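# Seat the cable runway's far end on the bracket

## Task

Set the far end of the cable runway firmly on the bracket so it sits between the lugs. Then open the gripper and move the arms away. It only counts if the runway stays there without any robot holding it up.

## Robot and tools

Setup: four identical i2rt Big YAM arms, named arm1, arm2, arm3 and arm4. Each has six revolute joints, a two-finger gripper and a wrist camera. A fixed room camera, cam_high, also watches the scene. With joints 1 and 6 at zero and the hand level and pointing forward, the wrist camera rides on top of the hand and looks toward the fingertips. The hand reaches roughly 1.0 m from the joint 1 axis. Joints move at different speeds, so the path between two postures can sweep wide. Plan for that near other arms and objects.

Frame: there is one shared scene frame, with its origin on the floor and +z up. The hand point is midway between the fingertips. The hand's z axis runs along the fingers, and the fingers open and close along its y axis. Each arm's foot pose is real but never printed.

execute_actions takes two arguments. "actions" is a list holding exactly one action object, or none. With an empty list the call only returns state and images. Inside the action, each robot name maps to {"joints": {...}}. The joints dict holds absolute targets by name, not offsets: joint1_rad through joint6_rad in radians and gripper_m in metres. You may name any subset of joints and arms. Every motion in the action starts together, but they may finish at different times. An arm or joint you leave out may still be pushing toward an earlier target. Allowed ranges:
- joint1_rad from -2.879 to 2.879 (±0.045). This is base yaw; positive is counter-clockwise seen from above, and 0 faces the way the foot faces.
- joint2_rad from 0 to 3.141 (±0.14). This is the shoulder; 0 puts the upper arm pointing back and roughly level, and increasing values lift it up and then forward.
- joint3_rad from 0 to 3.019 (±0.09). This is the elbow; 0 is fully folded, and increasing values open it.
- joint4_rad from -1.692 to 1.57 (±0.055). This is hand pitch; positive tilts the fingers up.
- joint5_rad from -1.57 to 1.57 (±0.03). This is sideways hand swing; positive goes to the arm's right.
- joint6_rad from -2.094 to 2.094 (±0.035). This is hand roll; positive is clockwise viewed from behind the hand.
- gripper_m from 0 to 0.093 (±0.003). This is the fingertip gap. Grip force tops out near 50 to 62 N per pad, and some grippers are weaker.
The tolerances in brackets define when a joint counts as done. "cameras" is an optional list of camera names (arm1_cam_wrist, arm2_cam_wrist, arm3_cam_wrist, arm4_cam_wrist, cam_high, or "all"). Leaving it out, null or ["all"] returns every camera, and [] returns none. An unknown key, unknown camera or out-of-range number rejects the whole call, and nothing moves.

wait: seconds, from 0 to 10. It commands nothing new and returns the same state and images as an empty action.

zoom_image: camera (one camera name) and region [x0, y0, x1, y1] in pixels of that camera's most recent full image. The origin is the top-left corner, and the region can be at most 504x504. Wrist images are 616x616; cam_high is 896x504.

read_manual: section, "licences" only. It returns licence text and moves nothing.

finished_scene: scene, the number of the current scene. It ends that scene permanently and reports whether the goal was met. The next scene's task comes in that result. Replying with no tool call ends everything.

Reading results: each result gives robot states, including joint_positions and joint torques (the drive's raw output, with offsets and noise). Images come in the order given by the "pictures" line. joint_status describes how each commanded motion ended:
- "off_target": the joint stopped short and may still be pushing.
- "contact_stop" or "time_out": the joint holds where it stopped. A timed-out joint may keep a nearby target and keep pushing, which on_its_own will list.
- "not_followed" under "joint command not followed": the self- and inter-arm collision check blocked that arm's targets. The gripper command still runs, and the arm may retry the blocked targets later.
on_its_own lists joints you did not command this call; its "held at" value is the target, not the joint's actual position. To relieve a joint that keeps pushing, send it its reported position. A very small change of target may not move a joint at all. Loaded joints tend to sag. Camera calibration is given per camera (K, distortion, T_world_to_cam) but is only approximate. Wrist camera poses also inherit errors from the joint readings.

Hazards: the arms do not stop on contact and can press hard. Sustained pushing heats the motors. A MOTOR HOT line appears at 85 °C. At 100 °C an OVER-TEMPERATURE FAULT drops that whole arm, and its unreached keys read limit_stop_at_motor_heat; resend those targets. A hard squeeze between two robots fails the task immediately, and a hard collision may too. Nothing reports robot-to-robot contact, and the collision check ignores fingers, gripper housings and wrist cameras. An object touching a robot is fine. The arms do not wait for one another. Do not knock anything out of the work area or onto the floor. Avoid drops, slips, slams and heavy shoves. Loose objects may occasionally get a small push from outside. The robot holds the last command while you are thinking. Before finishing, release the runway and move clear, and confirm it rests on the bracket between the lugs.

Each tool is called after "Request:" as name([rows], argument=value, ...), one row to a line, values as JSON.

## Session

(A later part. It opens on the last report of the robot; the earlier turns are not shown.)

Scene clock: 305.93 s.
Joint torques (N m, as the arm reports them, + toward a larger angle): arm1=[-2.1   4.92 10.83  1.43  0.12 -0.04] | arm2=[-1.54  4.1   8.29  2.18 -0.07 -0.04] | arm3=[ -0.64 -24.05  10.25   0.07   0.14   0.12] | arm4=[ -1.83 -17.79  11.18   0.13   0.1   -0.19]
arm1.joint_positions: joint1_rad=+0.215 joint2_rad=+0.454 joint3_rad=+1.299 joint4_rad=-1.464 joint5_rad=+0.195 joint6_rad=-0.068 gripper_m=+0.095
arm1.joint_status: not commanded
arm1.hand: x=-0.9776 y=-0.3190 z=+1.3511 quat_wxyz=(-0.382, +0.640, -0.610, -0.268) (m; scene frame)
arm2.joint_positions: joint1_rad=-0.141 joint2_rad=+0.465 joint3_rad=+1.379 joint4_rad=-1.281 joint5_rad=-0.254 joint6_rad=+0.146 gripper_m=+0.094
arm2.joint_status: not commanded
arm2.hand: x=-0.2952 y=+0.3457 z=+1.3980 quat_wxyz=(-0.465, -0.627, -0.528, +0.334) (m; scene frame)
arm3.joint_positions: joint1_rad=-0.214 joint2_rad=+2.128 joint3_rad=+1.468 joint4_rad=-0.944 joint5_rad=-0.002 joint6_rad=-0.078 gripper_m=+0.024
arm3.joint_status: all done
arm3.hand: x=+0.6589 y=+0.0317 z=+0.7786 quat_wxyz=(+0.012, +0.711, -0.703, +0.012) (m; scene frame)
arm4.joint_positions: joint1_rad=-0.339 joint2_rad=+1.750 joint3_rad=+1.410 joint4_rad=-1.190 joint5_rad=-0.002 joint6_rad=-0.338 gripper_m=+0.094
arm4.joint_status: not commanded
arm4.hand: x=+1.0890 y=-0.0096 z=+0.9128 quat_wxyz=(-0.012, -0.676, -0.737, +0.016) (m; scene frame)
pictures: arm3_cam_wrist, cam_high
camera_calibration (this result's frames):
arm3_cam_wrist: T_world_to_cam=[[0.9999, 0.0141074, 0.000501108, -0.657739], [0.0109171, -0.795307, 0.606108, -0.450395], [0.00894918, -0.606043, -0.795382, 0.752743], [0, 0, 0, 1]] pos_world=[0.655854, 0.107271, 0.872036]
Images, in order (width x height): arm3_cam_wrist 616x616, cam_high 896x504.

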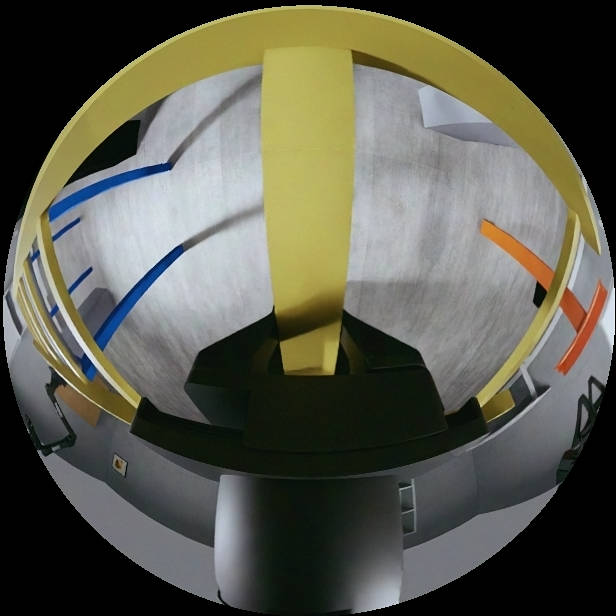

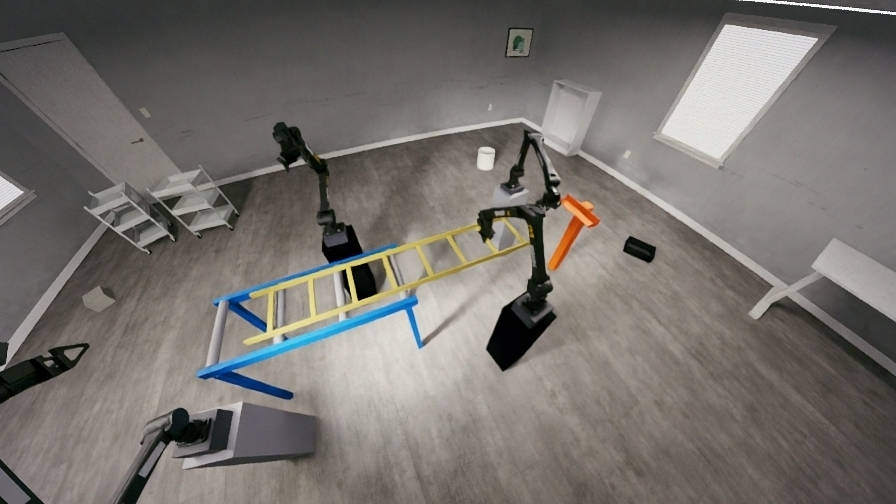

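Request:
execute_actions([
  {"arm3":{"joints":{"joint1_rad":-0.47,"joint2_rad":2.03,"joint3_rad":1.53,"joint6_rad":-0.31}}},
], cameras=["arm3_cam_wrist","arm4_cam_wrist","cam_high"])

Scene clock: 319.03 s.
Joint torques (N m, as the arm reports them, + toward a larger angle): arm1=[-2.08  4.87 10.86  1.41  0.13 -0.05] | arm2=[-1.54  4.06  8.3   2.19 -0.07 -0.04] | arm3=[ -0.68 -30.91  13.77  -0.11  -0.16  -0.01] | arm4=[ -1.78 -17.74  11.15   0.08   0.1   -0.19]
arm1.joint_positions: joint1_rad=+0.215 joint2_rad=+0.454 joint3_rad=+1.299 joint4_rad=-1.464 joint5_rad=+0.195 joint6_rad=-0.068 gripper_m=+0.095
arm1.joint_status: not commanded
arm1.hand: x=-0.9776 y=-0.3190 z=+1.3511 quat_wxyz=(-0.382, +0.640, -0.610, -0.268) (m; scene frame)
arm2.joint_positions: joint1_rad=-0.141 joint2_rad=+0.465 joint3_rad=+1.379 joint4_rad=-1.281 joint5_rad=-0.254 joint6_rad=+0.146 gripper_m=+0.094
arm2.joint_status: not commanded
arm2.hand: x=-0.2952 y=+0.3457 z=+1.3980 quat_wxyz=(-0.465, -0.627, -0.528, +0.334) (m; scene frame)
arm3.joint_positions: joint1_rad=-0.466 joint2_rad=+2.117 joint3_rad=+1.471 joint4_rad=-0.940 joint5_rad=+0.004 joint6_rad=-0.302 gripper_m=+0.024
arm3.joint_status: all done
arm3.hand: x=+0.8028 y=+0.0080 z=+0.7865 quat_wxyz=(+0.005, +0.701, -0.713, +0.007) (m; scene frame)
arm4.joint_positions: joint1_rad=-0.339 joint2_rad=+1.750 joint3_rad=+1.410 joint4_rad=-1.190 joint5_rad=-0.002 joint6_rad=-0.338 gripper_m=+0.094
arm4.joint_status: not commanded
arm4.hand: x=+1.0890 y=-0.0096 z=+0.9128 quat_wxyz=(-0.012, -0.676, -0.737, +0.016) (m; scene frame)
pictures: arm3_cam_wrist, arm4_cam_wrist, cam_high
camera_calibration (this result's frames):
arm3_cam_wrist: T_world_to_cam=[[0.999896, -0.0135989, 0.00489127, -0.804524], [-0.0138555, -0.805838, 0.591974, -0.444529], [-0.00410863, -0.59198, -0.805942, 0.762062], [0, 0, 0, 1]] pos_world=[0.801412, 0.0819671, 0.881263]
arm4_cam_wrist: T_world_to_cam=[[-0.995856, -0.0908187, -0.00480683, 1.08882], [-0.078672, 0.833737, 0.546529, -0.397756], [-0.0456274, 0.544642, -0.837426, 0.941091], [0, 0, 0, 1]] pos_world=[1.09596, -0.0820484, 1.01071]
Images, in order (width x height): arm3_cam_wrist 616x616, arm4_cam_wrist 616x616, cam_high 896x504.

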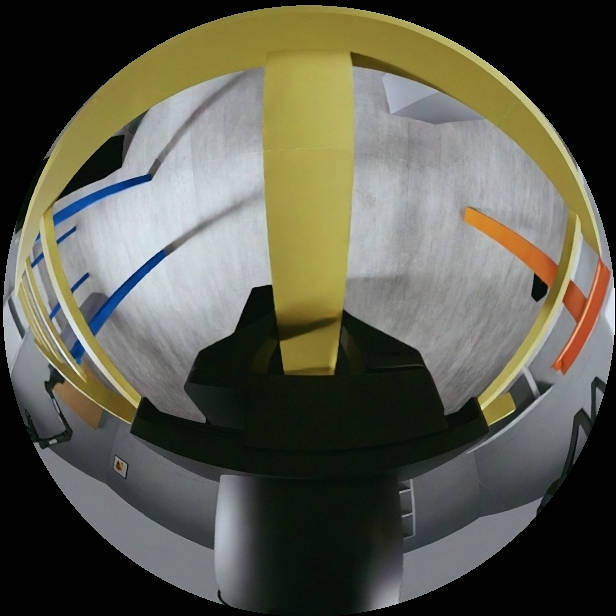

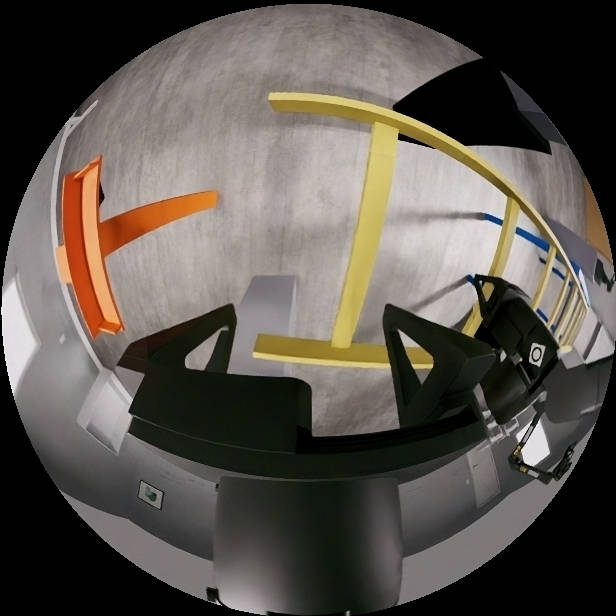

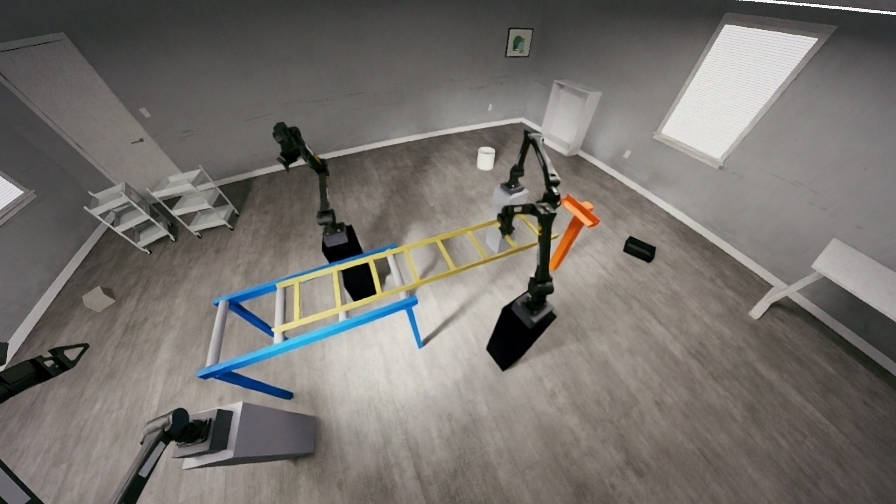

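Request:
execute_actions([
  {"arm4":{"joints":{"joint1_rad":-0.45,"joint2_rad":1.8,"joint3_rad":1.37,"joint4_rad":-0.95,"joint6_rad":-0.35}}},
], cameras=[])

Request:
execute_actions([
  {"arm4":{"joints":{"joint2_rad":1.97}}},
], cameras=["arm4_cam_wrist"])

Scene clock: 330.73 s.
Joint torques (N m, as the arm reports them, + toward a larger angle): arm1=[-2.21  4.95 10.83  1.41  0.12 -0.05] | arm2=[-1.58  4.11  8.3   2.18 -0.07 -0.04] | arm3=[ -0.67 -30.63  13.77  -0.08  -0.16  -0.01] | arm4=[ -0.54 -17.01   8.51   1.13   0.01  -0.18]
arm1.joint_positions: joint1_rad=+0.215 joint2_rad=+0.454 joint3_rad=+1.299 joint4_rad=-1.464 joint5_rad=+0.195 joint6_rad=-0.068 gripper_m=+0.095
arm1.joint_status: not commanded
arm1.hand: x=-0.9776 y=-0.3190 z=+1.3511 quat_wxyz=(-0.382, +0.640, -0.610, -0.268) (m; scene frame)
arm2.joint_positions: joint1_rad=-0.141 joint2_rad=+0.465 joint3_rad=+1.379 joint4_rad=-1.281 joint5_rad=-0.254 joint6_rad=+0.146 gripper_m=+0.094
arm2.joint_status: not commanded
arm2.hand: x=-0.2952 y=+0.3457 z=+1.3980 quat_wxyz=(-0.465, -0.627, -0.528, +0.334) (m; scene frame)
arm3.joint_positions: joint1_rad=-0.466 joint2_rad=+2.117 joint3_rad=+1.471 joint4_rad=-0.940 joint5_rad=+0.004 joint6_rad=-0.302 gripper_m=+0.024
arm3.joint_status: not commanded
arm3.hand: x=+0.8028 y=+0.0080 z=+0.7865 quat_wxyz=(+0.005, +0.701, -0.713, +0.007) (m; scene frame)
arm4.joint_positions: joint1_rad=-0.459 joint2_rad=+1.786 joint3_rad=+1.369 joint4_rad=-0.962 joint5_rad=+0.000 joint6_rad=-0.339 gripper_m=+0.094
arm4.joint_status: all done
arm4.hand: x=+1.0149 y=-0.0266 z=+0.8842 quat_wxyz=(-0.041, -0.715, -0.693, +0.086) (m; scene frame)
pictures: none
No camera images: the call's "cameras" was empty. Leave "cameras" out to get every camera's image.

Scene clock: 331.83 s.
Joint torques (N m, as the arm reports them, + toward a larger angle): arm1=[-2.03  4.9  10.87  1.38  0.11 -0.04] | arm2=[-1.57  4.13  8.3   2.18 -0.07 -0.04] | arm3=[ -0.63 -30.66  13.77  -0.06  -0.16  -0.01] | arm4=[ -0.6  -20.38   8.09   0.63   0.01  -0.19]
arm1.joint_positions: joint1_rad=+0.215 joint2_rad=+0.454 joint3_rad=+1.299 joint4_rad=-1.464 joint5_rad=+0.195 joint6_rad=-0.068 gripper_m=+0.095
arm1.joint_status: not commanded
arm1.hand: x=-0.9776 y=-0.3190 z=+1.3511 quat_wxyz=(-0.382, +0.640, -0.610, -0.268) (m; scene frame)
arm2.joint_positions: joint1_rad=-0.141 joint2_rad=+0.465 joint3_rad=+1.379 joint4_rad=-1.281 joint5_rad=-0.254 joint6_rad=+0.146 gripper_m=+0.094
arm2.joint_status: not commanded
arm2.hand: x=-0.2952 y=+0.3457 z=+1.3980 quat_wxyz=(-0.465, -0.627, -0.528, +0.334) (m; scene frame)
arm3.joint_positions: joint1_rad=-0.466 joint2_rad=+2.117 joint3_rad=+1.471 joint4_rad=-0.940 joint5_rad=+0.004 joint6_rad=-0.302 gripper_m=+0.024
arm3.joint_status: not commanded
arm3.hand: x=+0.8028 y=+0.0080 z=+0.7865 quat_wxyz=(+0.005, +0.701, -0.713, +0.007) (m; scene frame)
arm4.joint_positions: joint1_rad=-0.459 joint2_rad=+1.976 joint3_rad=+1.357 joint4_rad=-0.958 joint5_rad=+0.000 joint6_rad=-0.339 gripper_m=+0.094
arm4.joint_status: all done
arm4.hand: x=+1.0232 y=-0.0062 z=+0.7786 quat_wxyz=(+0.000, -0.718, -0.696, -0.004) (m; scene frame)
pictures: arm4_cam_wrist
camera_calibration (this result's frames):
arm4_cam_wrist: T_world_to_cam=[[-0.999439, 0.0280731, -0.0182552, 1.03782], [0.0121465, 0.81194, 0.583614, -0.45438], [0.0312059, 0.583065, -0.811826, 0.725589], [0, 0, 0, 1]] pos_world=[1.02012, -0.0832717, 0.87318]
Images, in order (width x height): arm4_cam_wrist 616x616.

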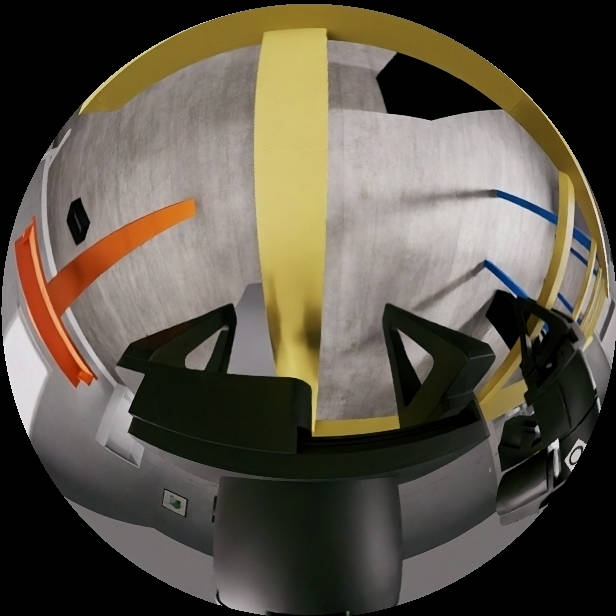

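Request:
execute_actions([
  {"arm4":{"joints":{"joint1_rad":-0.43,"gripper_m":0.0}}},
], cameras=[])

Request:
execute_actions([
  {"arm4":{"joints":{"joint2_rad":1.88,"joint3_rad":1.42}},"arm3":{"joints":{"joint2_rad":2.1,"joint3_rad":1.49}}},
], cameras=["arm4_cam_wrist"])

Scene clock: 340.80 s.
Joint torques (N m, as the arm reports them, + toward a larger angle): arm1=[-2.27  4.93 10.84  1.44  0.11 -0.04] | arm2=[-1.57  4.1   8.31  2.17 -0.07 -0.04] | arm3=[ -0.61 -30.69  13.77  -0.09  -0.15  -0.02] | arm4=[ -0.16 -20.61   8.04   0.74   0.    -0.27]
arm1.joint_positions: joint1_rad=+0.215 joint2_rad=+0.454 joint3_rad=+1.299 joint4_rad=-1.464 joint5_rad=+0.195 joint6_rad=-0.068 gripper_m=+0.095
arm1.joint_status: not commanded
arm1.hand: x=-0.9776 y=-0.3190 z=+1.3511 quat_wxyz=(-0.382, +0.640, -0.610, -0.268) (m; scene frame)
arm2.joint_positions: joint1_rad=-0.141 joint2_rad=+0.465 joint3_rad=+1.379 joint4_rad=-1.281 joint5_rad=-0.254 joint6_rad=+0.146 gripper_m=+0.094
arm2.joint_status: not commanded
arm2.hand: x=-0.2952 y=+0.3457 z=+1.3980 quat_wxyz=(-0.465, -0.627, -0.528, +0.334) (m; scene frame)
arm3.joint_positions: joint1_rad=-0.466 joint2_rad=+2.117 joint3_rad=+1.471 joint4_rad=-0.940 joint5_rad=+0.004 joint6_rad=-0.302 gripper_m=+0.024
arm3.joint_status: not commanded
arm3.hand: x=+0.8028 y=+0.0080 z=+0.7865 quat_wxyz=(+0.005, +0.701, -0.713, +0.007) (m; scene frame)
arm4.joint_positions: joint1_rad=-0.445 joint2_rad=+1.976 joint3_rad=+1.357 joint4_rad=-0.958 joint5_rad=+0.000 joint6_rad=-0.331 gripper_m=+0.025
arm4.joint_status: gripper_m off_target (ended at +0.025, target +0.000); the others done
arm4.hand: x=+1.0300 y=-0.0085 z=+0.7787 quat_wxyz=(+0.000, -0.716, -0.698, -0.004) (m; scene frame)
pictures: none
No camera images: the call's "cameras" was empty. Leave "cameras" out to get every camera's image.

Scene clock: 341.43 s.
Joint torques (N m, as the arm reports them, + toward a larger angle): arm1=[-1.97  5.   10.79  1.39  0.12 -0.04] | arm2=[-1.58  4.09  8.32  2.17 -0.08 -0.04] | arm3=[ -0.67 -23.94  10.34  -0.03  -0.13  -0.02] | arm4=[ -0.24 -27.2   11.7    0.68   0.01  -0.25]
arm1.joint_positions: joint1_rad=+0.215 joint2_rad=+0.454 joint3_rad=+1.299 joint4_rad=-1.464 joint5_rad=+0.195 joint6_rad=-0.068 gripper_m=+0.095
arm1.joint_status: not commanded
arm1.hand: x=-0.9776 y=-0.3190 z=+1.3511 quat_wxyz=(-0.382, +0.640, -0.610, -0.268) (m; scene frame)
arm2.joint_positions: joint1_rad=-0.141 joint2_rad=+0.465 joint3_rad=+1.379 joint4_rad=-1.281 joint5_rad=-0.254 joint6_rad=+0.146 gripper_m=+0.094
arm2.joint_status: not commanded
arm2.hand: x=-0.2952 y=+0.3457 z=+1.3980 quat_wxyz=(-0.465, -0.627, -0.528, +0.334) (m; scene frame)
arm3.joint_positions: joint1_rad=-0.466 joint2_rad=+2.117 joint3_rad=+1.469 joint4_rad=-0.943 joint5_rad=+0.004 joint6_rad=-0.302 gripper_m=+0.024
arm3.joint_status: all done
arm3.hand: x=+0.8023 y=+0.0065 z=+0.7858 quat_wxyz=(+0.007, +0.701, -0.713, +0.008) (m; scene frame)
arm4.joint_positions: joint1_rad=-0.445 joint2_rad=+1.967 joint3_rad=+1.357 joint4_rad=-0.958 joint5_rad=+0.000 joint6_rad=-0.331 gripper_m=+0.025
arm4.joint_status: all done
arm4.hand: x=+1.0296 y=-0.0098 z=+0.7835 quat_wxyz=(-0.002, -0.716, -0.698, +0.000) (m; scene frame)
pictures: arm4_cam_wrist
camera_calibration (this result's frames):
arm4_cam_wrist: T_world_to_cam=[[-0.999633, 0.022251, -0.0154587, 1.04236], [0.00925028, 0.816564, 0.577181, -0.446375], [0.0254658, 0.576826, -0.81647, 0.740897], [0, 0, 0, 1]] pos_world=[1.02724, -0.0860687, 0.878673]
Images, in order (width x height): arm4_cam_wrist 616x616.

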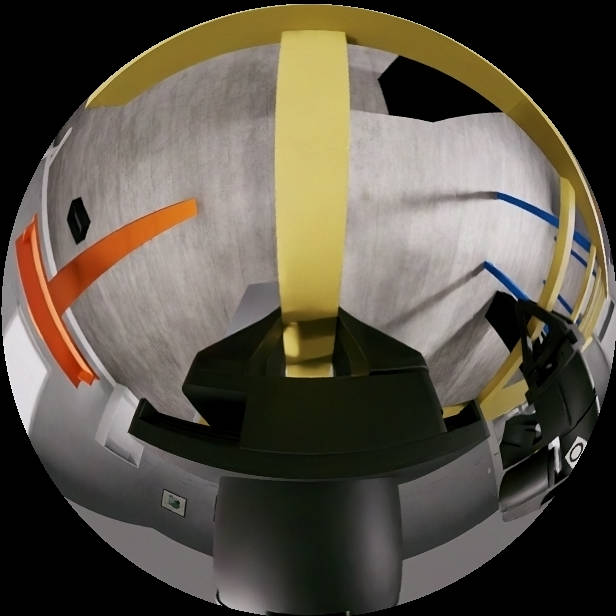

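Request:
execute_actions([
  {"arm3":{"joints":{"gripper_m":0.09}}},
], cameras=[])

Request:
execute_actions([
  {"arm3":{"joints":{"joint2_rad":1.85}}},
], cameras=[])

Request:
execute_actions([
  {"arm3":{"joints":{"joint1_rad":0.3,"joint2_rad":1.0,"joint3_rad":1.2}},"arm4":{"joints":{"joint1_rad":-0.18,"joint2_rad":1.82,"joint3_rad":1.45,"joint6_rad":-0.08}}},
], cameras=["arm4_cam_wrist","cam_high"])

Scene clock: 348.97 s.
Joint torques (N m, as the arm reports them, + toward a larger angle): arm1=[-2.15  4.86 10.82  1.41  0.11 -0.05] | arm2=[-1.53  4.03  8.3   2.17 -0.07 -0.04] | arm3=[ -0.55 -23.75  10.32  -0.01  -0.13  -0.01] | arm4=[ -0.2  -27.53  11.66   0.69   0.06  -0.27]
arm1.joint_positions: joint1_rad=+0.215 joint2_rad=+0.454 joint3_rad=+1.299 joint4_rad=-1.464 joint5_rad=+0.195 joint6_rad=-0.068 gripper_m=+0.095
arm1.joint_status: not commanded
arm1.hand: x=-0.9776 y=-0.3190 z=+1.3511 quat_wxyz=(-0.382, +0.640, -0.610, -0.268) (m; scene frame)
arm2.joint_positions: joint1_rad=-0.141 joint2_rad=+0.465 joint3_rad=+1.379 joint4_rad=-1.281 joint5_rad=-0.254 joint6_rad=+0.146 gripper_m=+0.094
arm2.joint_status: not commanded
arm2.hand: x=-0.2952 y=+0.3457 z=+1.3980 quat_wxyz=(-0.465, -0.627, -0.528, +0.334) (m; scene frame)
arm3.joint_positions: joint1_rad=-0.466 joint2_rad=+2.114 joint3_rad=+1.469 joint4_rad=-0.943 joint5_rad=+0.003 joint6_rad=-0.302 gripper_m=+0.090
arm3.joint_status: all done
arm3.hand: x=+0.8023 y=+0.0070 z=+0.7873 quat_wxyz=(+0.006, +0.701, -0.713, +0.008) (m; scene frame)
arm4.joint_positions: joint1_rad=-0.445 joint2_rad=+1.967 joint3_rad=+1.357 joint4_rad=-0.958 joint5_rad=-0.001 joint6_rad=-0.331 gripper_m=+0.025
arm4.joint_status: not commanded
arm4.hand: x=+1.0297 y=-0.0098 z=+0.7835 quat_wxyz=(-0.002, -0.716, -0.698, +0.000) (m; scene frame)
pictures: none
No camera images: the call's "cameras" was empty. Leave "cameras" out to get every camera's image.

Scene clock: 350.13 s.
Joint torques (N m, as the arm reports them, + toward a larger angle): arm1=[-2.01  4.93 10.83  1.42  0.11 -0.04] | arm2=[-1.52  4.1   8.31  2.17 -0.07 -0.05] | arm3=[ -0.71 -16.53  11.81   0.54  -0.13  -0.01] | arm4=[ -0.07 -27.57  11.59   0.66   0.04  -0.27]
arm1.joint_positions: joint1_rad=+0.215 joint2_rad=+0.454 joint3_rad=+1.299 joint4_rad=-1.464 joint5_rad=+0.195 joint6_rad=-0.068 gripper_m=+0.095
arm1.joint_status: not commanded
arm1.hand: x=-0.9776 y=-0.3190 z=+1.3511 quat_wxyz=(-0.382, +0.640, -0.610, -0.268) (m; scene frame)
arm2.joint_positions: joint1_rad=-0.141 joint2_rad=+0.465 joint3_rad=+1.379 joint4_rad=-1.281 joint5_rad=-0.254 joint6_rad=+0.146 gripper_m=+0.094
arm2.joint_status: not commanded
arm2.hand: x=-0.2952 y=+0.3457 z=+1.3980 quat_wxyz=(-0.465, -0.627, -0.528, +0.334) (m; scene frame)
arm3.joint_positions: joint1_rad=-0.466 joint2_rad=+1.814 joint3_rad=+1.476 joint4_rad=-0.943 joint5_rad=+0.003 joint6_rad=-0.302 gripper_m=+0.090
arm3.joint_status: all done
arm3.hand: x=+0.8119 y=+0.0386 z=+0.9630 quat_wxyz=(-0.131, +0.694, -0.706, -0.063) (m; scene frame)
arm4.joint_positions: joint1_rad=-0.445 joint2_rad=+1.967 joint3_rad=+1.357 joint4_rad=-0.958 joint5_rad=-0.001 joint6_rad=-0.331 gripper_m=+0.025
arm4.joint_status: not commanded
arm4.hand: x=+1.0297 y=-0.0098 z=+0.7835 quat_wxyz=(-0.002, -0.716, -0.698, +0.000) (m; scene frame)
pictures: none
No camera images: the call's "cameras" was empty. Leave "cameras" out to get every camera's image.

Scene clock: 352.30 s.
Joint torques (N m, as the arm reports them, + toward a larger angle): arm1=[-2.04  4.75 10.86  1.41  0.11 -0.05] | arm2=[-1.6   4.07  8.29  2.18 -0.07 -0.04] | arm3=[ 0.75 -4.18 11.96  1.28  0.12  0.  ] | arm4=[ -0.22 -30.96  13.83   0.45   0.07  -0.4 ]
arm1.joint_positions: joint1_rad=+0.215 joint2_rad=+0.454 joint3_rad=+1.299 joint4_rad=-1.464 joint5_rad=+0.195 joint6_rad=-0.068 gripper_m=+0.095
arm1.joint_status: not commanded
arm1.hand: x=-0.9776 y=-0.3190 z=+1.3511 quat_wxyz=(-0.382, +0.640, -0.610, -0.268) (m; scene frame)
arm2.joint_positions: joint1_rad=-0.141 joint2_rad=+0.465 joint3_rad=+1.379 joint4_rad=-1.281 joint5_rad=-0.254 joint6_rad=+0.146 gripper_m=+0.094
arm2.joint_status: not commanded
arm2.hand: x=-0.2952 y=+0.3457 z=+1.3980 quat_wxyz=(-0.465, -0.627, -0.528, +0.334) (m; scene frame)
arm3.joint_positions: joint1_rad=+0.287 joint2_rad=+0.981 joint3_rad=+1.200 joint4_rad=-0.943 joint5_rad=-0.002 joint6_rad=-0.302 gripper_m=+0.090
arm3.joint_status: all done
arm3.hand: x=+0.4398 y=-0.1540 z=+1.2456 quat_wxyz=(-0.271, +0.834, -0.369, -0.308) (m; scene frame)
arm4.joint_positions: joint1_rad=-0.195 joint2_rad=+1.948 joint3_rad=+1.357 joint4_rad=-0.950 joint5_rad=-0.001 joint6_rad=-0.050 gripper_m=+0.025
arm4.joint_status: joint3_rad time_out (moved +0.000 of +0.093); the others done
arm4.on_its_own: joint3_rad reads +1.357 and still pushes toward +1.450 since a time_out
arm4.hand: x=+1.1615 y=-0.0457 z=+0.7940 quat_wxyz=(-0.011, -0.727, -0.687, +0.010) (m; scene frame)
pictures: arm4_cam_wrist, cam_high
camera_calibration (this result's frames):
arm4_cam_wrist: T_world_to_cam=[[-0.998507, 0.0524007, -0.0154256, 1.1753], [0.0350663, 0.831433, 0.554518, -0.435621], [0.0418824, 0.553149, -0.832029, 0.759093], [0, 0, 0, 1]] pos_world=[1.15703, -0.119288, 0.891276]
Images, in order (width x height): arm4_cam_wrist 616x616, cam_high 896x504.

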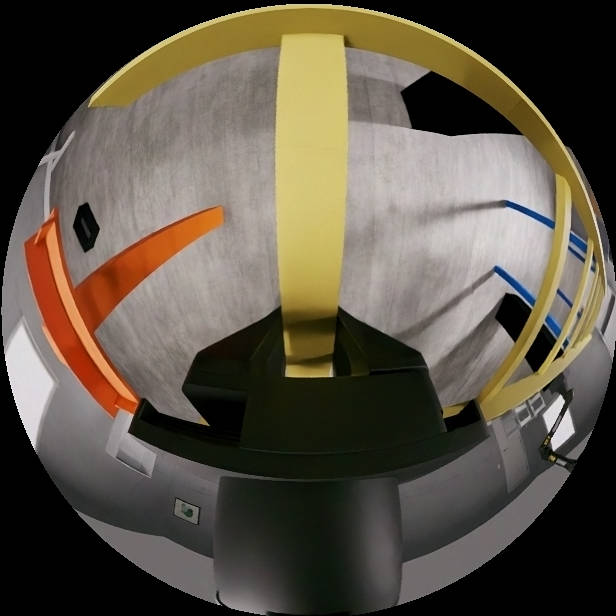

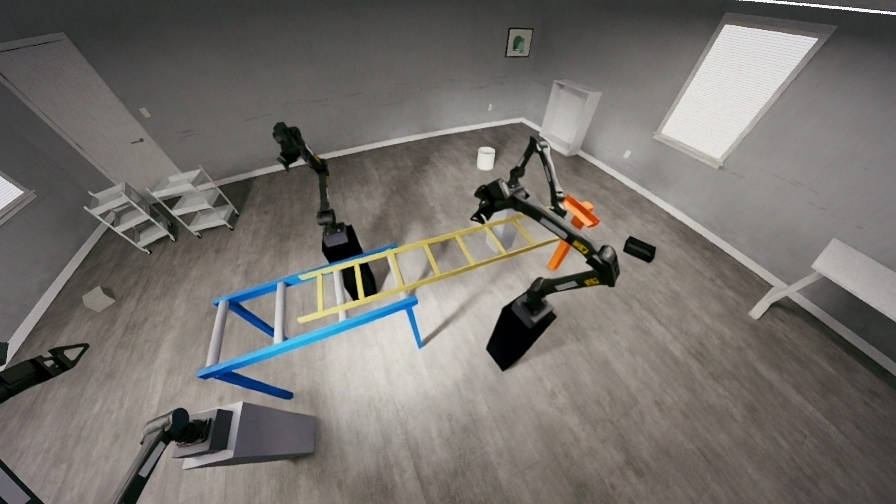

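Request:
execute_actions([
  {"arm3":{"joints":{"joint1_rad":-1.38,"joint2_rad":1.5,"joint3_rad":1.6,"joint4_rad":-1.0,"joint6_rad":0}},"arm4":{"joints":{"joint1_rad":0.09,"joint2_rad":1.75,"joint3_rad":1.38,"joint4_rad":-0.93,"joint6_rad":0.18}}},
], cameras=["arm3_cam_wrist","arm4_cam_wrist","cam_high"])

Scene clock: 373.10 s.
Joint torques (N m, as the arm reports them, + toward a larger angle): arm1=[-2.11  4.89 10.84  1.43  0.12 -0.04] | arm2=[-1.5   4.1   8.31  2.17 -0.08 -0.04] | arm3=[ -0.3  -17.99  16.     0.87   0.02   0.14] | arm4=[ -0.52 -33.73  12.92   0.35   0.07  -0.38]
arm1.joint_positions: joint1_rad=+0.215 joint2_rad=+0.454 joint3_rad=+1.299 joint4_rad=-1.464 joint5_rad=+0.195 joint6_rad=-0.068 gripper_m=+0.095
arm1.joint_status: not commanded
arm1.hand: x=-0.9776 y=-0.3190 z=+1.3511 quat_wxyz=(-0.382, +0.640, -0.610, -0.268) (m; scene frame)
arm2.joint_positions: joint1_rad=-0.141 joint2_rad=+0.465 joint3_rad=+1.379 joint4_rad=-1.281 joint5_rad=-0.254 joint6_rad=+0.146 gripper_m=+0.094
arm2.joint_status: not commanded
arm2.hand: x=-0.2952 y=+0.3457 z=+1.3980 quat_wxyz=(-0.465, -0.627, -0.528, +0.334) (m; scene frame)
arm3.joint_positions: joint1_rad=-1.382 joint2_rad=+1.519 joint3_rad=+1.556 joint4_rad=-0.989 joint5_rad=+0.001 joint6_rad=-0.011 gripper_m=+0.090
arm3.joint_status: all done
arm3.hand: x=+1.1800 y=-0.3447 z=+1.1715 quat_wxyz=(-0.302, +0.164, -0.938, -0.048) (m; scene frame)
arm4.joint_positions: joint1_rad=+0.083 joint2_rad=+1.919 joint3_rad=+1.299 joint4_rad=-0.928 joint5_rad=+0.000 joint6_rad=+0.210 gripper_m=+0.025
arm4.joint_status: joint2_rad time_out (moved -0.029 of -0.198); the others done
arm4.on_its_own: joint2_rad reads +1.919 and still pushes toward +1.750 since a time_out
arm4.hand: x=+1.3102 y=-0.0236 z=+0.7912 quat_wxyz=(-0.011, -0.721, -0.693, +0.005) (m; scene frame)
pictures: arm3_cam_wrist, arm4_cam_wrist, cam_high
camera_calibration (this result's frames):
arm3_cam_wrist: T_world_to_cam=[[0.338555, -0.940867, 0.0122374, -0.736232], [-0.940895, -0.338644, -0.0060634, 1.00413], [0.00984897, -0.00946132, -0.999907, 1.27667], [0, 0, 0, 1]] pos_world=[1.18147, -0.340574, 1.29165]
arm4_cam_wrist: T_world_to_cam=[[-0.999162, 0.0348975, -0.0213659, 1.32763], [0.0169302, 0.827938, 0.560564, -0.438763], [0.0372519, 0.559733, -0.827835, 0.741156], [0, 0, 0, 1]] pos_world=[1.30634, -0.097912, 0.887876]
Images, in order (width x height): arm3_cam_wrist 616x616, arm4_cam_wrist 616x616, cam_high 896x504.

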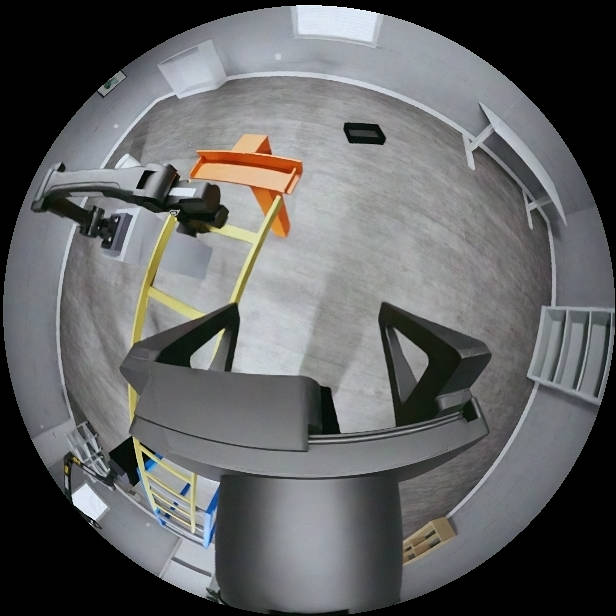

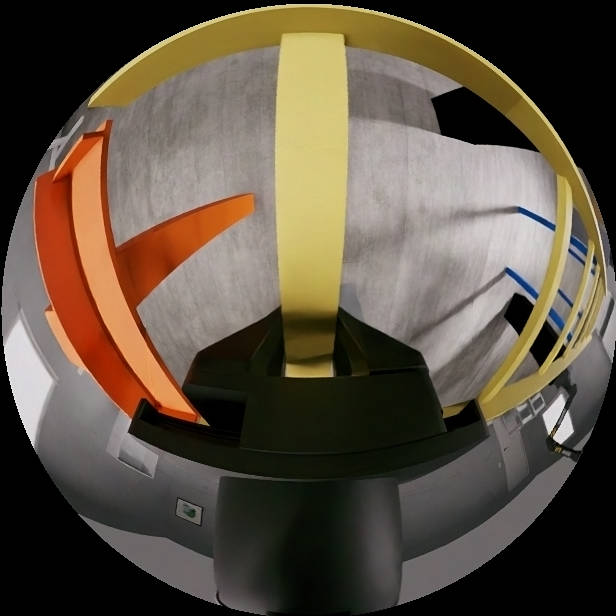

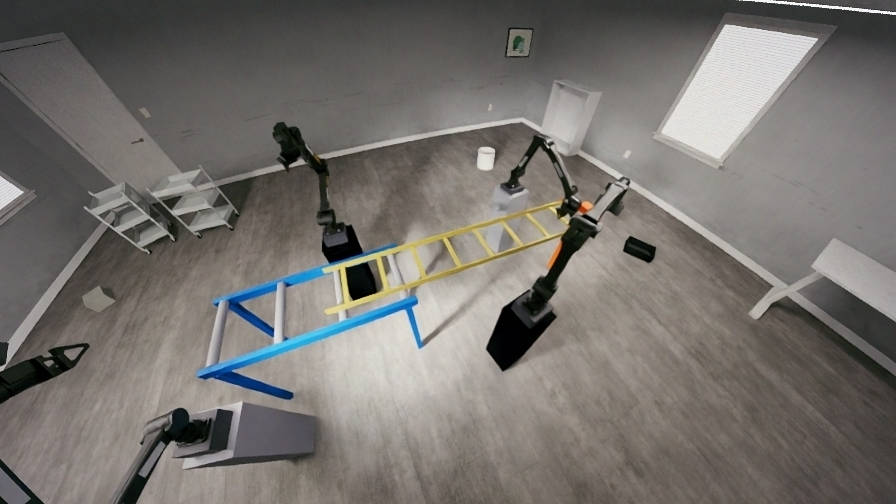

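Request:
zoom_image(camera="arm3_cam_wrist", region=[180, 130, 320, 250])

Request:
zoom_image(camera="arm4_cam_wrist", region=[20, 60, 180, 220])

Region (180, 130, 320, 250) of arm3_cam_wrist's 616x616 image, scaled by 3.600, with more detail than that image has; it fills the top 432 rows of this view, and the rest is white.

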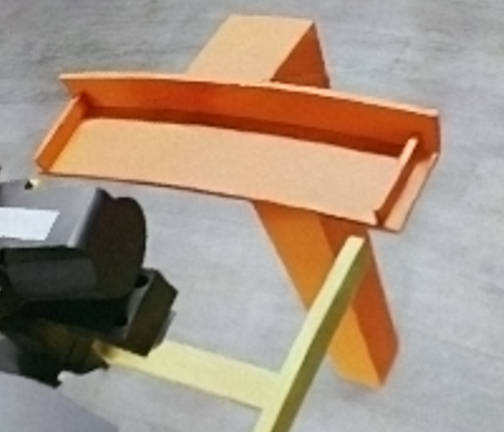

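Region (20, 60, 180, 220) of arm4_cam_wrist's 616x616 image, scaled by 3.150, with more detail than that image has.

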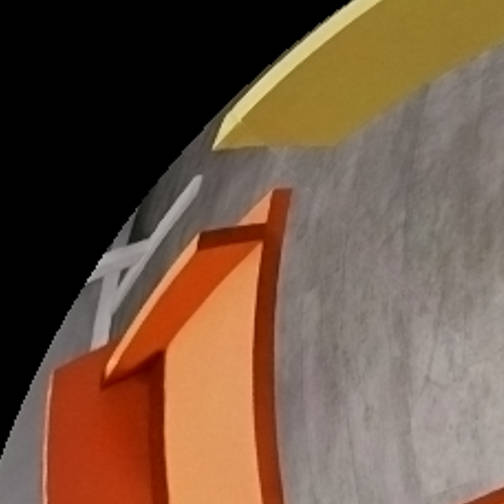

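Request:
execute_actions([
  {"arm4":{"joints":{"joint2_rad":1.71,"joint4_rad":-0.985}}},
], cameras=["arm4_cam_wrist"])

Scene clock: 395.07 s.
Joint torques (N m, as the arm reports them, + toward a larger angle): arm1=[-2.08  4.97 10.86  1.39  0.13 -0.05] | arm2=[-1.61  4.03  8.3   2.18 -0.07 -0.04] | arm3=[ -0.1  -18.    16.02   0.89   0.02   0.14] | arm4=[ -0.39 -35.95  13.36  -0.57   0.08  -0.34]
arm1.joint_positions: joint1_rad=+0.215 joint2_rad=+0.454 joint3_rad=+1.299 joint4_rad=-1.464 joint5_rad=+0.195 joint6_rad=-0.068 gripper_m=+0.095
arm1.joint_status: not commanded
arm1.hand: x=-0.9776 y=-0.3190 z=+1.3511 quat_wxyz=(-0.382, +0.640, -0.610, -0.268) (m; scene frame)
arm2.joint_positions: joint1_rad=-0.141 joint2_rad=+0.465 joint3_rad=+1.379 joint4_rad=-1.281 joint5_rad=-0.254 joint6_rad=+0.146 gripper_m=+0.094
arm2.joint_status: not commanded
arm2.hand: x=-0.2952 y=+0.3457 z=+1.3980 quat_wxyz=(-0.465, -0.627, -0.528, +0.334) (m; scene frame)
arm3.joint_positions: joint1_rad=-1.382 joint2_rad=+1.519 joint3_rad=+1.556 joint4_rad=-0.989 joint5_rad=+0.001 joint6_rad=-0.011 gripper_m=+0.090
arm3.joint_status: not commanded
arm3.hand: x=+1.1800 y=-0.3447 z=+1.1715 quat_wxyz=(-0.302, +0.164, -0.938, -0.048) (m; scene frame)
arm4.joint_positions: joint1_rad=+0.083 joint2_rad=+1.906 joint3_rad=+1.291 joint4_rad=-0.959 joint5_rad=-0.001 joint6_rad=+0.206 gripper_m=+0.025
arm4.joint_status: joint2_rad time_out (moved -0.012 of -0.209); the others done
arm4.on_its_own: joint2_rad reads +1.906 and still pushes toward +1.710 since a time_out
arm4.hand: x=+1.3086 y=-0.0141 z=+0.7951 quat_wxyz=(+0.000, -0.719, -0.695, -0.003) (m; scene frame)
pictures: arm4_cam_wrist
camera_calibration (this result's frames):
arm4_cam_wrist: T_world_to_cam=[[-0.999371, 0.0314731, -0.0163605, 1.32204], [0.0160841, 0.813163, 0.581814, -0.464735], [0.0316152, 0.581185, -0.813157, 0.735148], [0, 0, 0, 1]] pos_world=[1.30545, -0.0909608, 0.88981]
Images, in order (width x height): arm4_cam_wrist 616x616.

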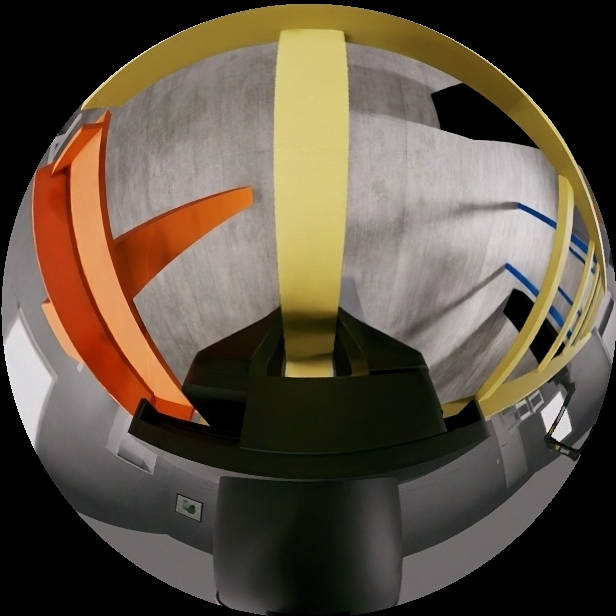

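Request:
execute_actions([
  {"arm4":{"joints":{"joint1_rad":0.215,"joint4_rad":-0.955,"joint6_rad":0.31}}},
], cameras=["arm3_cam_wrist","arm4_cam_wrist"])

Request:
zoom_image(camera="arm3_cam_wrist", region=[170, 130, 320, 250])

Scene clock: 405.07 s.
Joint torques (N m, as the arm reports them, + toward a larger angle): arm1=[-2.19  4.95 10.83  1.38  0.12 -0.04] | arm2=[-1.57  4.03  8.3   2.19 -0.07 -0.04] | arm3=[ -0.14 -17.99  16.     0.89   0.02   0.14] | arm4=[ -2.38 -35.96  13.7    0.12   0.16  -0.42]
arm1.joint_positions: joint1_rad=+0.215 joint2_rad=+0.454 joint3_rad=+1.299 joint4_rad=-1.464 joint5_rad=+0.195 joint6_rad=-0.068 gripper_m=+0.095
arm1.joint_status: not commanded
arm1.hand: x=-0.9776 y=-0.3190 z=+1.3511 quat_wxyz=(-0.382, +0.640, -0.610, -0.268) (m; scene frame)
arm2.joint_positions: joint1_rad=-0.141 joint2_rad=+0.465 joint3_rad=+1.379 joint4_rad=-1.281 joint5_rad=-0.254 joint6_rad=+0.146 gripper_m=+0.094
arm2.joint_status: not commanded
arm2.hand: x=-0.2952 y=+0.3457 z=+1.3980 quat_wxyz=(-0.465, -0.627, -0.528, +0.334) (m; scene frame)
arm3.joint_positions: joint1_rad=-1.382 joint2_rad=+1.519 joint3_rad=+1.556 joint4_rad=-0.989 joint5_rad=+0.001 joint6_rad=-0.011 gripper_m=+0.090
arm3.joint_status: not commanded
arm3.hand: x=+1.1800 y=-0.3447 z=+1.1715 quat_wxyz=(-0.302, +0.164, -0.938, -0.048) (m; scene frame)
arm4.joint_positions: joint1_rad=+0.231 joint2_rad=+1.905 joint3_rad=+1.288 joint4_rad=-0.947 joint5_rad=-0.002 joint6_rad=+0.343 gripper_m=+0.025
arm4.joint_status: all done
arm4.on_its_own: joint2_rad reads +1.905 and still pushes toward +1.710 since a time_out
arm4.hand: x=+1.3846 y=+0.0032 z=+0.7949 quat_wxyz=(-0.005, -0.715, -0.699, -0.001) (m; scene frame)
pictures: arm3_cam_wrist, arm4_cam_wrist
camera_calibration (this result's frames):
arm3_cam_wrist: T_world_to_cam=[[0.338555, -0.940867, 0.0122374, -0.736232], [-0.940895, -0.338644, -0.0060634, 1.00413], [0.00984897, -0.00946132, -0.999907, 1.27667], [0, 0, 0, 1]] pos_world=[1.18147, -0.340574, 1.29165]
arm4_cam_wrist: T_world_to_cam=[[-0.999594, 0.0195132, -0.0207744, 1.4013], [0.00404837, 0.818703, 0.574203, -0.457233], [0.0282126, 0.573886, -0.818449, 0.731447], [0, 0, 0, 1]] pos_world=[1.38195, -0.0727722, 0.890308]
Images, in order (width x height): arm3_cam_wrist 616x616, arm4_cam_wrist 616x616.

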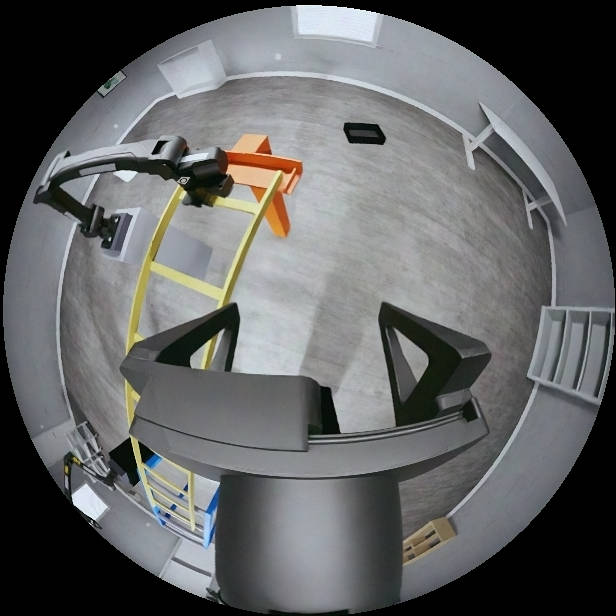

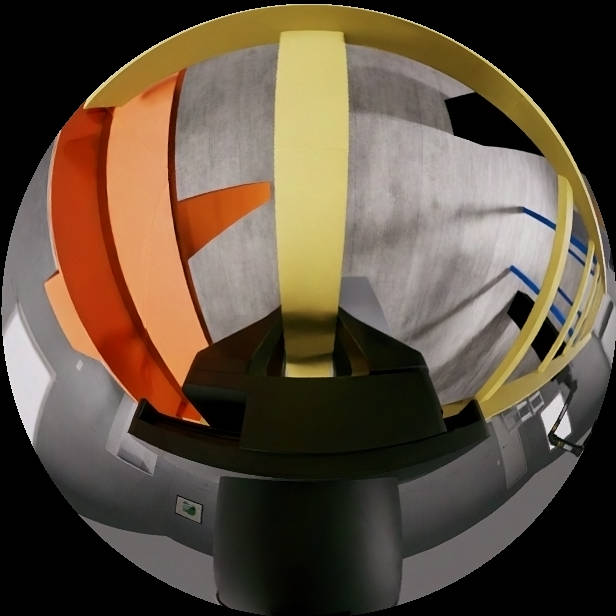

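Region (170, 130, 320, 250) of arm3_cam_wrist's 616x616 image, scaled by 3.360, with more detail than that image has; it fills the top 403 rows of this view, and the rest is white.

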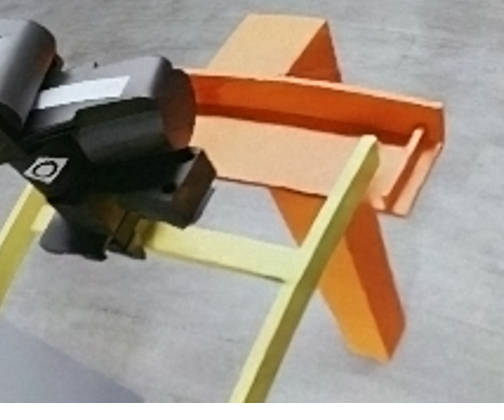

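Request:
execute_actions([
  {"arm4":{"joints":{"joint1_rad":0.275,"joint4_rad":-0.905,"joint6_rad":0.36}}},
], cameras=[])

Request:
execute_actions([
  {"arm4":{"joints":{"joint2_rad":1.83}}},
], cameras=["arm3_cam_wrist","arm4_cam_wrist"])

Scene clock: 416.57 s.
Joint torques (N m, as the arm reports them, + toward a larger angle): arm1=[-2.29  4.94 10.84  1.41  0.12 -0.05] | arm2=[-1.56  4.11  8.31  2.18 -0.07 -0.04] | arm3=[ -0.07 -18.02  16.02   0.88   0.02   0.14] | arm4=[ -0.17 -35.5   13.66   1.08   0.11  -0.19]
arm1.joint_positions: joint1_rad=+0.215 joint2_rad=+0.454 joint3_rad=+1.299 joint4_rad=-1.464 joint5_rad=+0.195 joint6_rad=-0.068 gripper_m=+0.095
arm1.joint_status: not commanded
arm1.hand: x=-0.9776 y=-0.3190 z=+1.3511 quat_wxyz=(-0.382, +0.640, -0.610, -0.268) (m; scene frame)
arm2.joint_positions: joint1_rad=-0.141 joint2_rad=+0.465 joint3_rad=+1.379 joint4_rad=-1.281 joint5_rad=-0.254 joint6_rad=+0.146 gripper_m=+0.094
arm2.joint_status: not commanded
arm2.hand: x=-0.2952 y=+0.3457 z=+1.3980 quat_wxyz=(-0.465, -0.627, -0.528, +0.334) (m; scene frame)
arm3.joint_positions: joint1_rad=-1.382 joint2_rad=+1.519 joint3_rad=+1.556 joint4_rad=-0.989 joint5_rad=+0.001 joint6_rad=-0.011 gripper_m=+0.090
arm3.joint_status: not commanded
arm3.hand: x=+1.1800 y=-0.3447 z=+1.1715 quat_wxyz=(-0.302, +0.164, -0.938, -0.048) (m; scene frame)
arm4.joint_positions: joint1_rad=+0.260 joint2_rad=+1.900 joint3_rad=+1.286 joint4_rad=-0.923 joint5_rad=-0.001 joint6_rad=+0.372 gripper_m=+0.025
arm4.joint_status: all done
arm4.on_its_own: joint2_rad reads +1.900 and still pushes toward +1.710 since a time_out
arm4.hand: x=+1.4007 y=+0.0026 z=+0.7973 quat_wxyz=(-0.017, -0.715, -0.699, +0.005) (m; scene frame)
pictures: none
No camera images: the call's "cameras" was empty. Leave "cameras" out to get every camera's image.

Scene clock: 417.30 s.
Joint torques (N m, as the arm reports them, + toward a larger angle): arm1=[-2.22  4.91 10.83  1.4   0.11 -0.04] | arm2=[-1.64  4.11  8.29  2.2  -0.07 -0.04] | arm3=[ -0.08 -18.03  16.     0.88   0.03   0.14] | arm4=[ -0.2  -28.16  13.57   0.74   0.06  -0.2 ]
arm1.joint_positions: joint1_rad=+0.215 joint2_rad=+0.454 joint3_rad=+1.299 joint4_rad=-1.464 joint5_rad=+0.195 joint6_rad=-0.068 gripper_m=+0.095
arm1.joint_status: not commanded
arm1.hand: x=-0.9776 y=-0.3190 z=+1.3511 quat_wxyz=(-0.382, +0.640, -0.610, -0.268) (m; scene frame)
arm2.joint_positions: joint1_rad=-0.141 joint2_rad=+0.465 joint3_rad=+1.379 joint4_rad=-1.281 joint5_rad=-0.254 joint6_rad=+0.146 gripper_m=+0.094
arm2.joint_status: not commanded
arm2.hand: x=-0.2952 y=+0.3457 z=+1.3980 quat_wxyz=(-0.465, -0.627, -0.528, +0.334) (m; scene frame)
arm3.joint_positions: joint1_rad=-1.382 joint2_rad=+1.519 joint3_rad=+1.556 joint4_rad=-0.989 joint5_rad=+0.001 joint6_rad=-0.011 gripper_m=+0.090
arm3.joint_status: not commanded
arm3.hand: x=+1.1800 y=-0.3447 z=+1.1715 quat_wxyz=(-0.302, +0.164, -0.938, -0.048) (m; scene frame)
arm4.joint_positions: joint1_rad=+0.260 joint2_rad=+1.933 joint3_rad=+1.286 joint4_rad=-0.913 joint5_rad=+0.001 joint6_rad=+0.373 gripper_m=+0.025
arm4.joint_status: all done
arm4.hand: x=+1.3997 y=+0.0046 z=+0.7801 quat_wxyz=(-0.006, -0.715, -0.699, +0.001) (m; scene frame)
pictures: arm3_cam_wrist, arm4_cam_wrist
camera_calibration (this result's frames):
arm3_cam_wrist: T_world_to_cam=[[0.338555, -0.940867, 0.0122374, -0.736232], [-0.940895, -0.338644, -0.0060634, 1.00413], [0.00984897, -0.00946132, -0.999907, 1.27667], [0, 0, 0, 1]] pos_world=[1.18147, -0.340574, 1.29165]
arm4_cam_wrist: T_world_to_cam=[[-0.999616, 0.0198529, -0.0193373, 1.41498], [0.00526487, 0.82107, 0.570803, -0.449077], [0.0272094, 0.570482, -0.820859, 0.721414], [0, 0, 0, 1]] pos_world=[1.39718, -0.0709219, 0.875876]
Images, in order (width x height): arm3_cam_wrist 616x616, arm4_cam_wrist 616x616.

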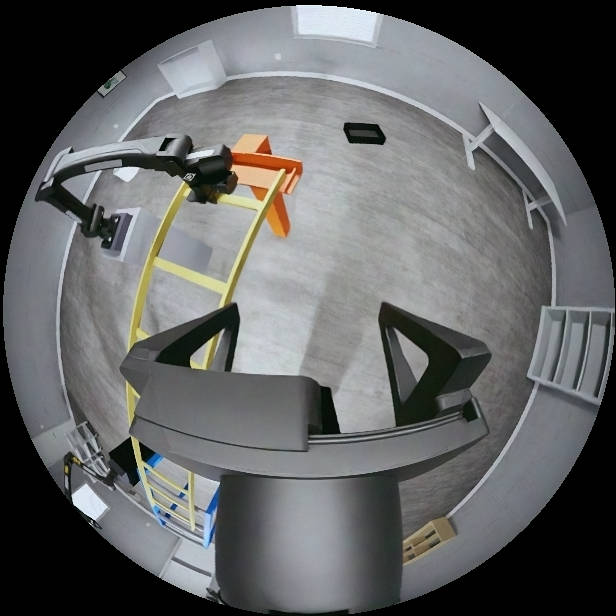

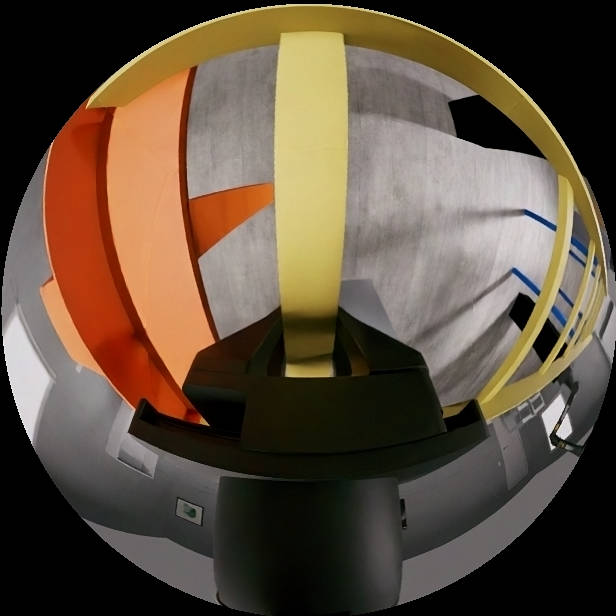

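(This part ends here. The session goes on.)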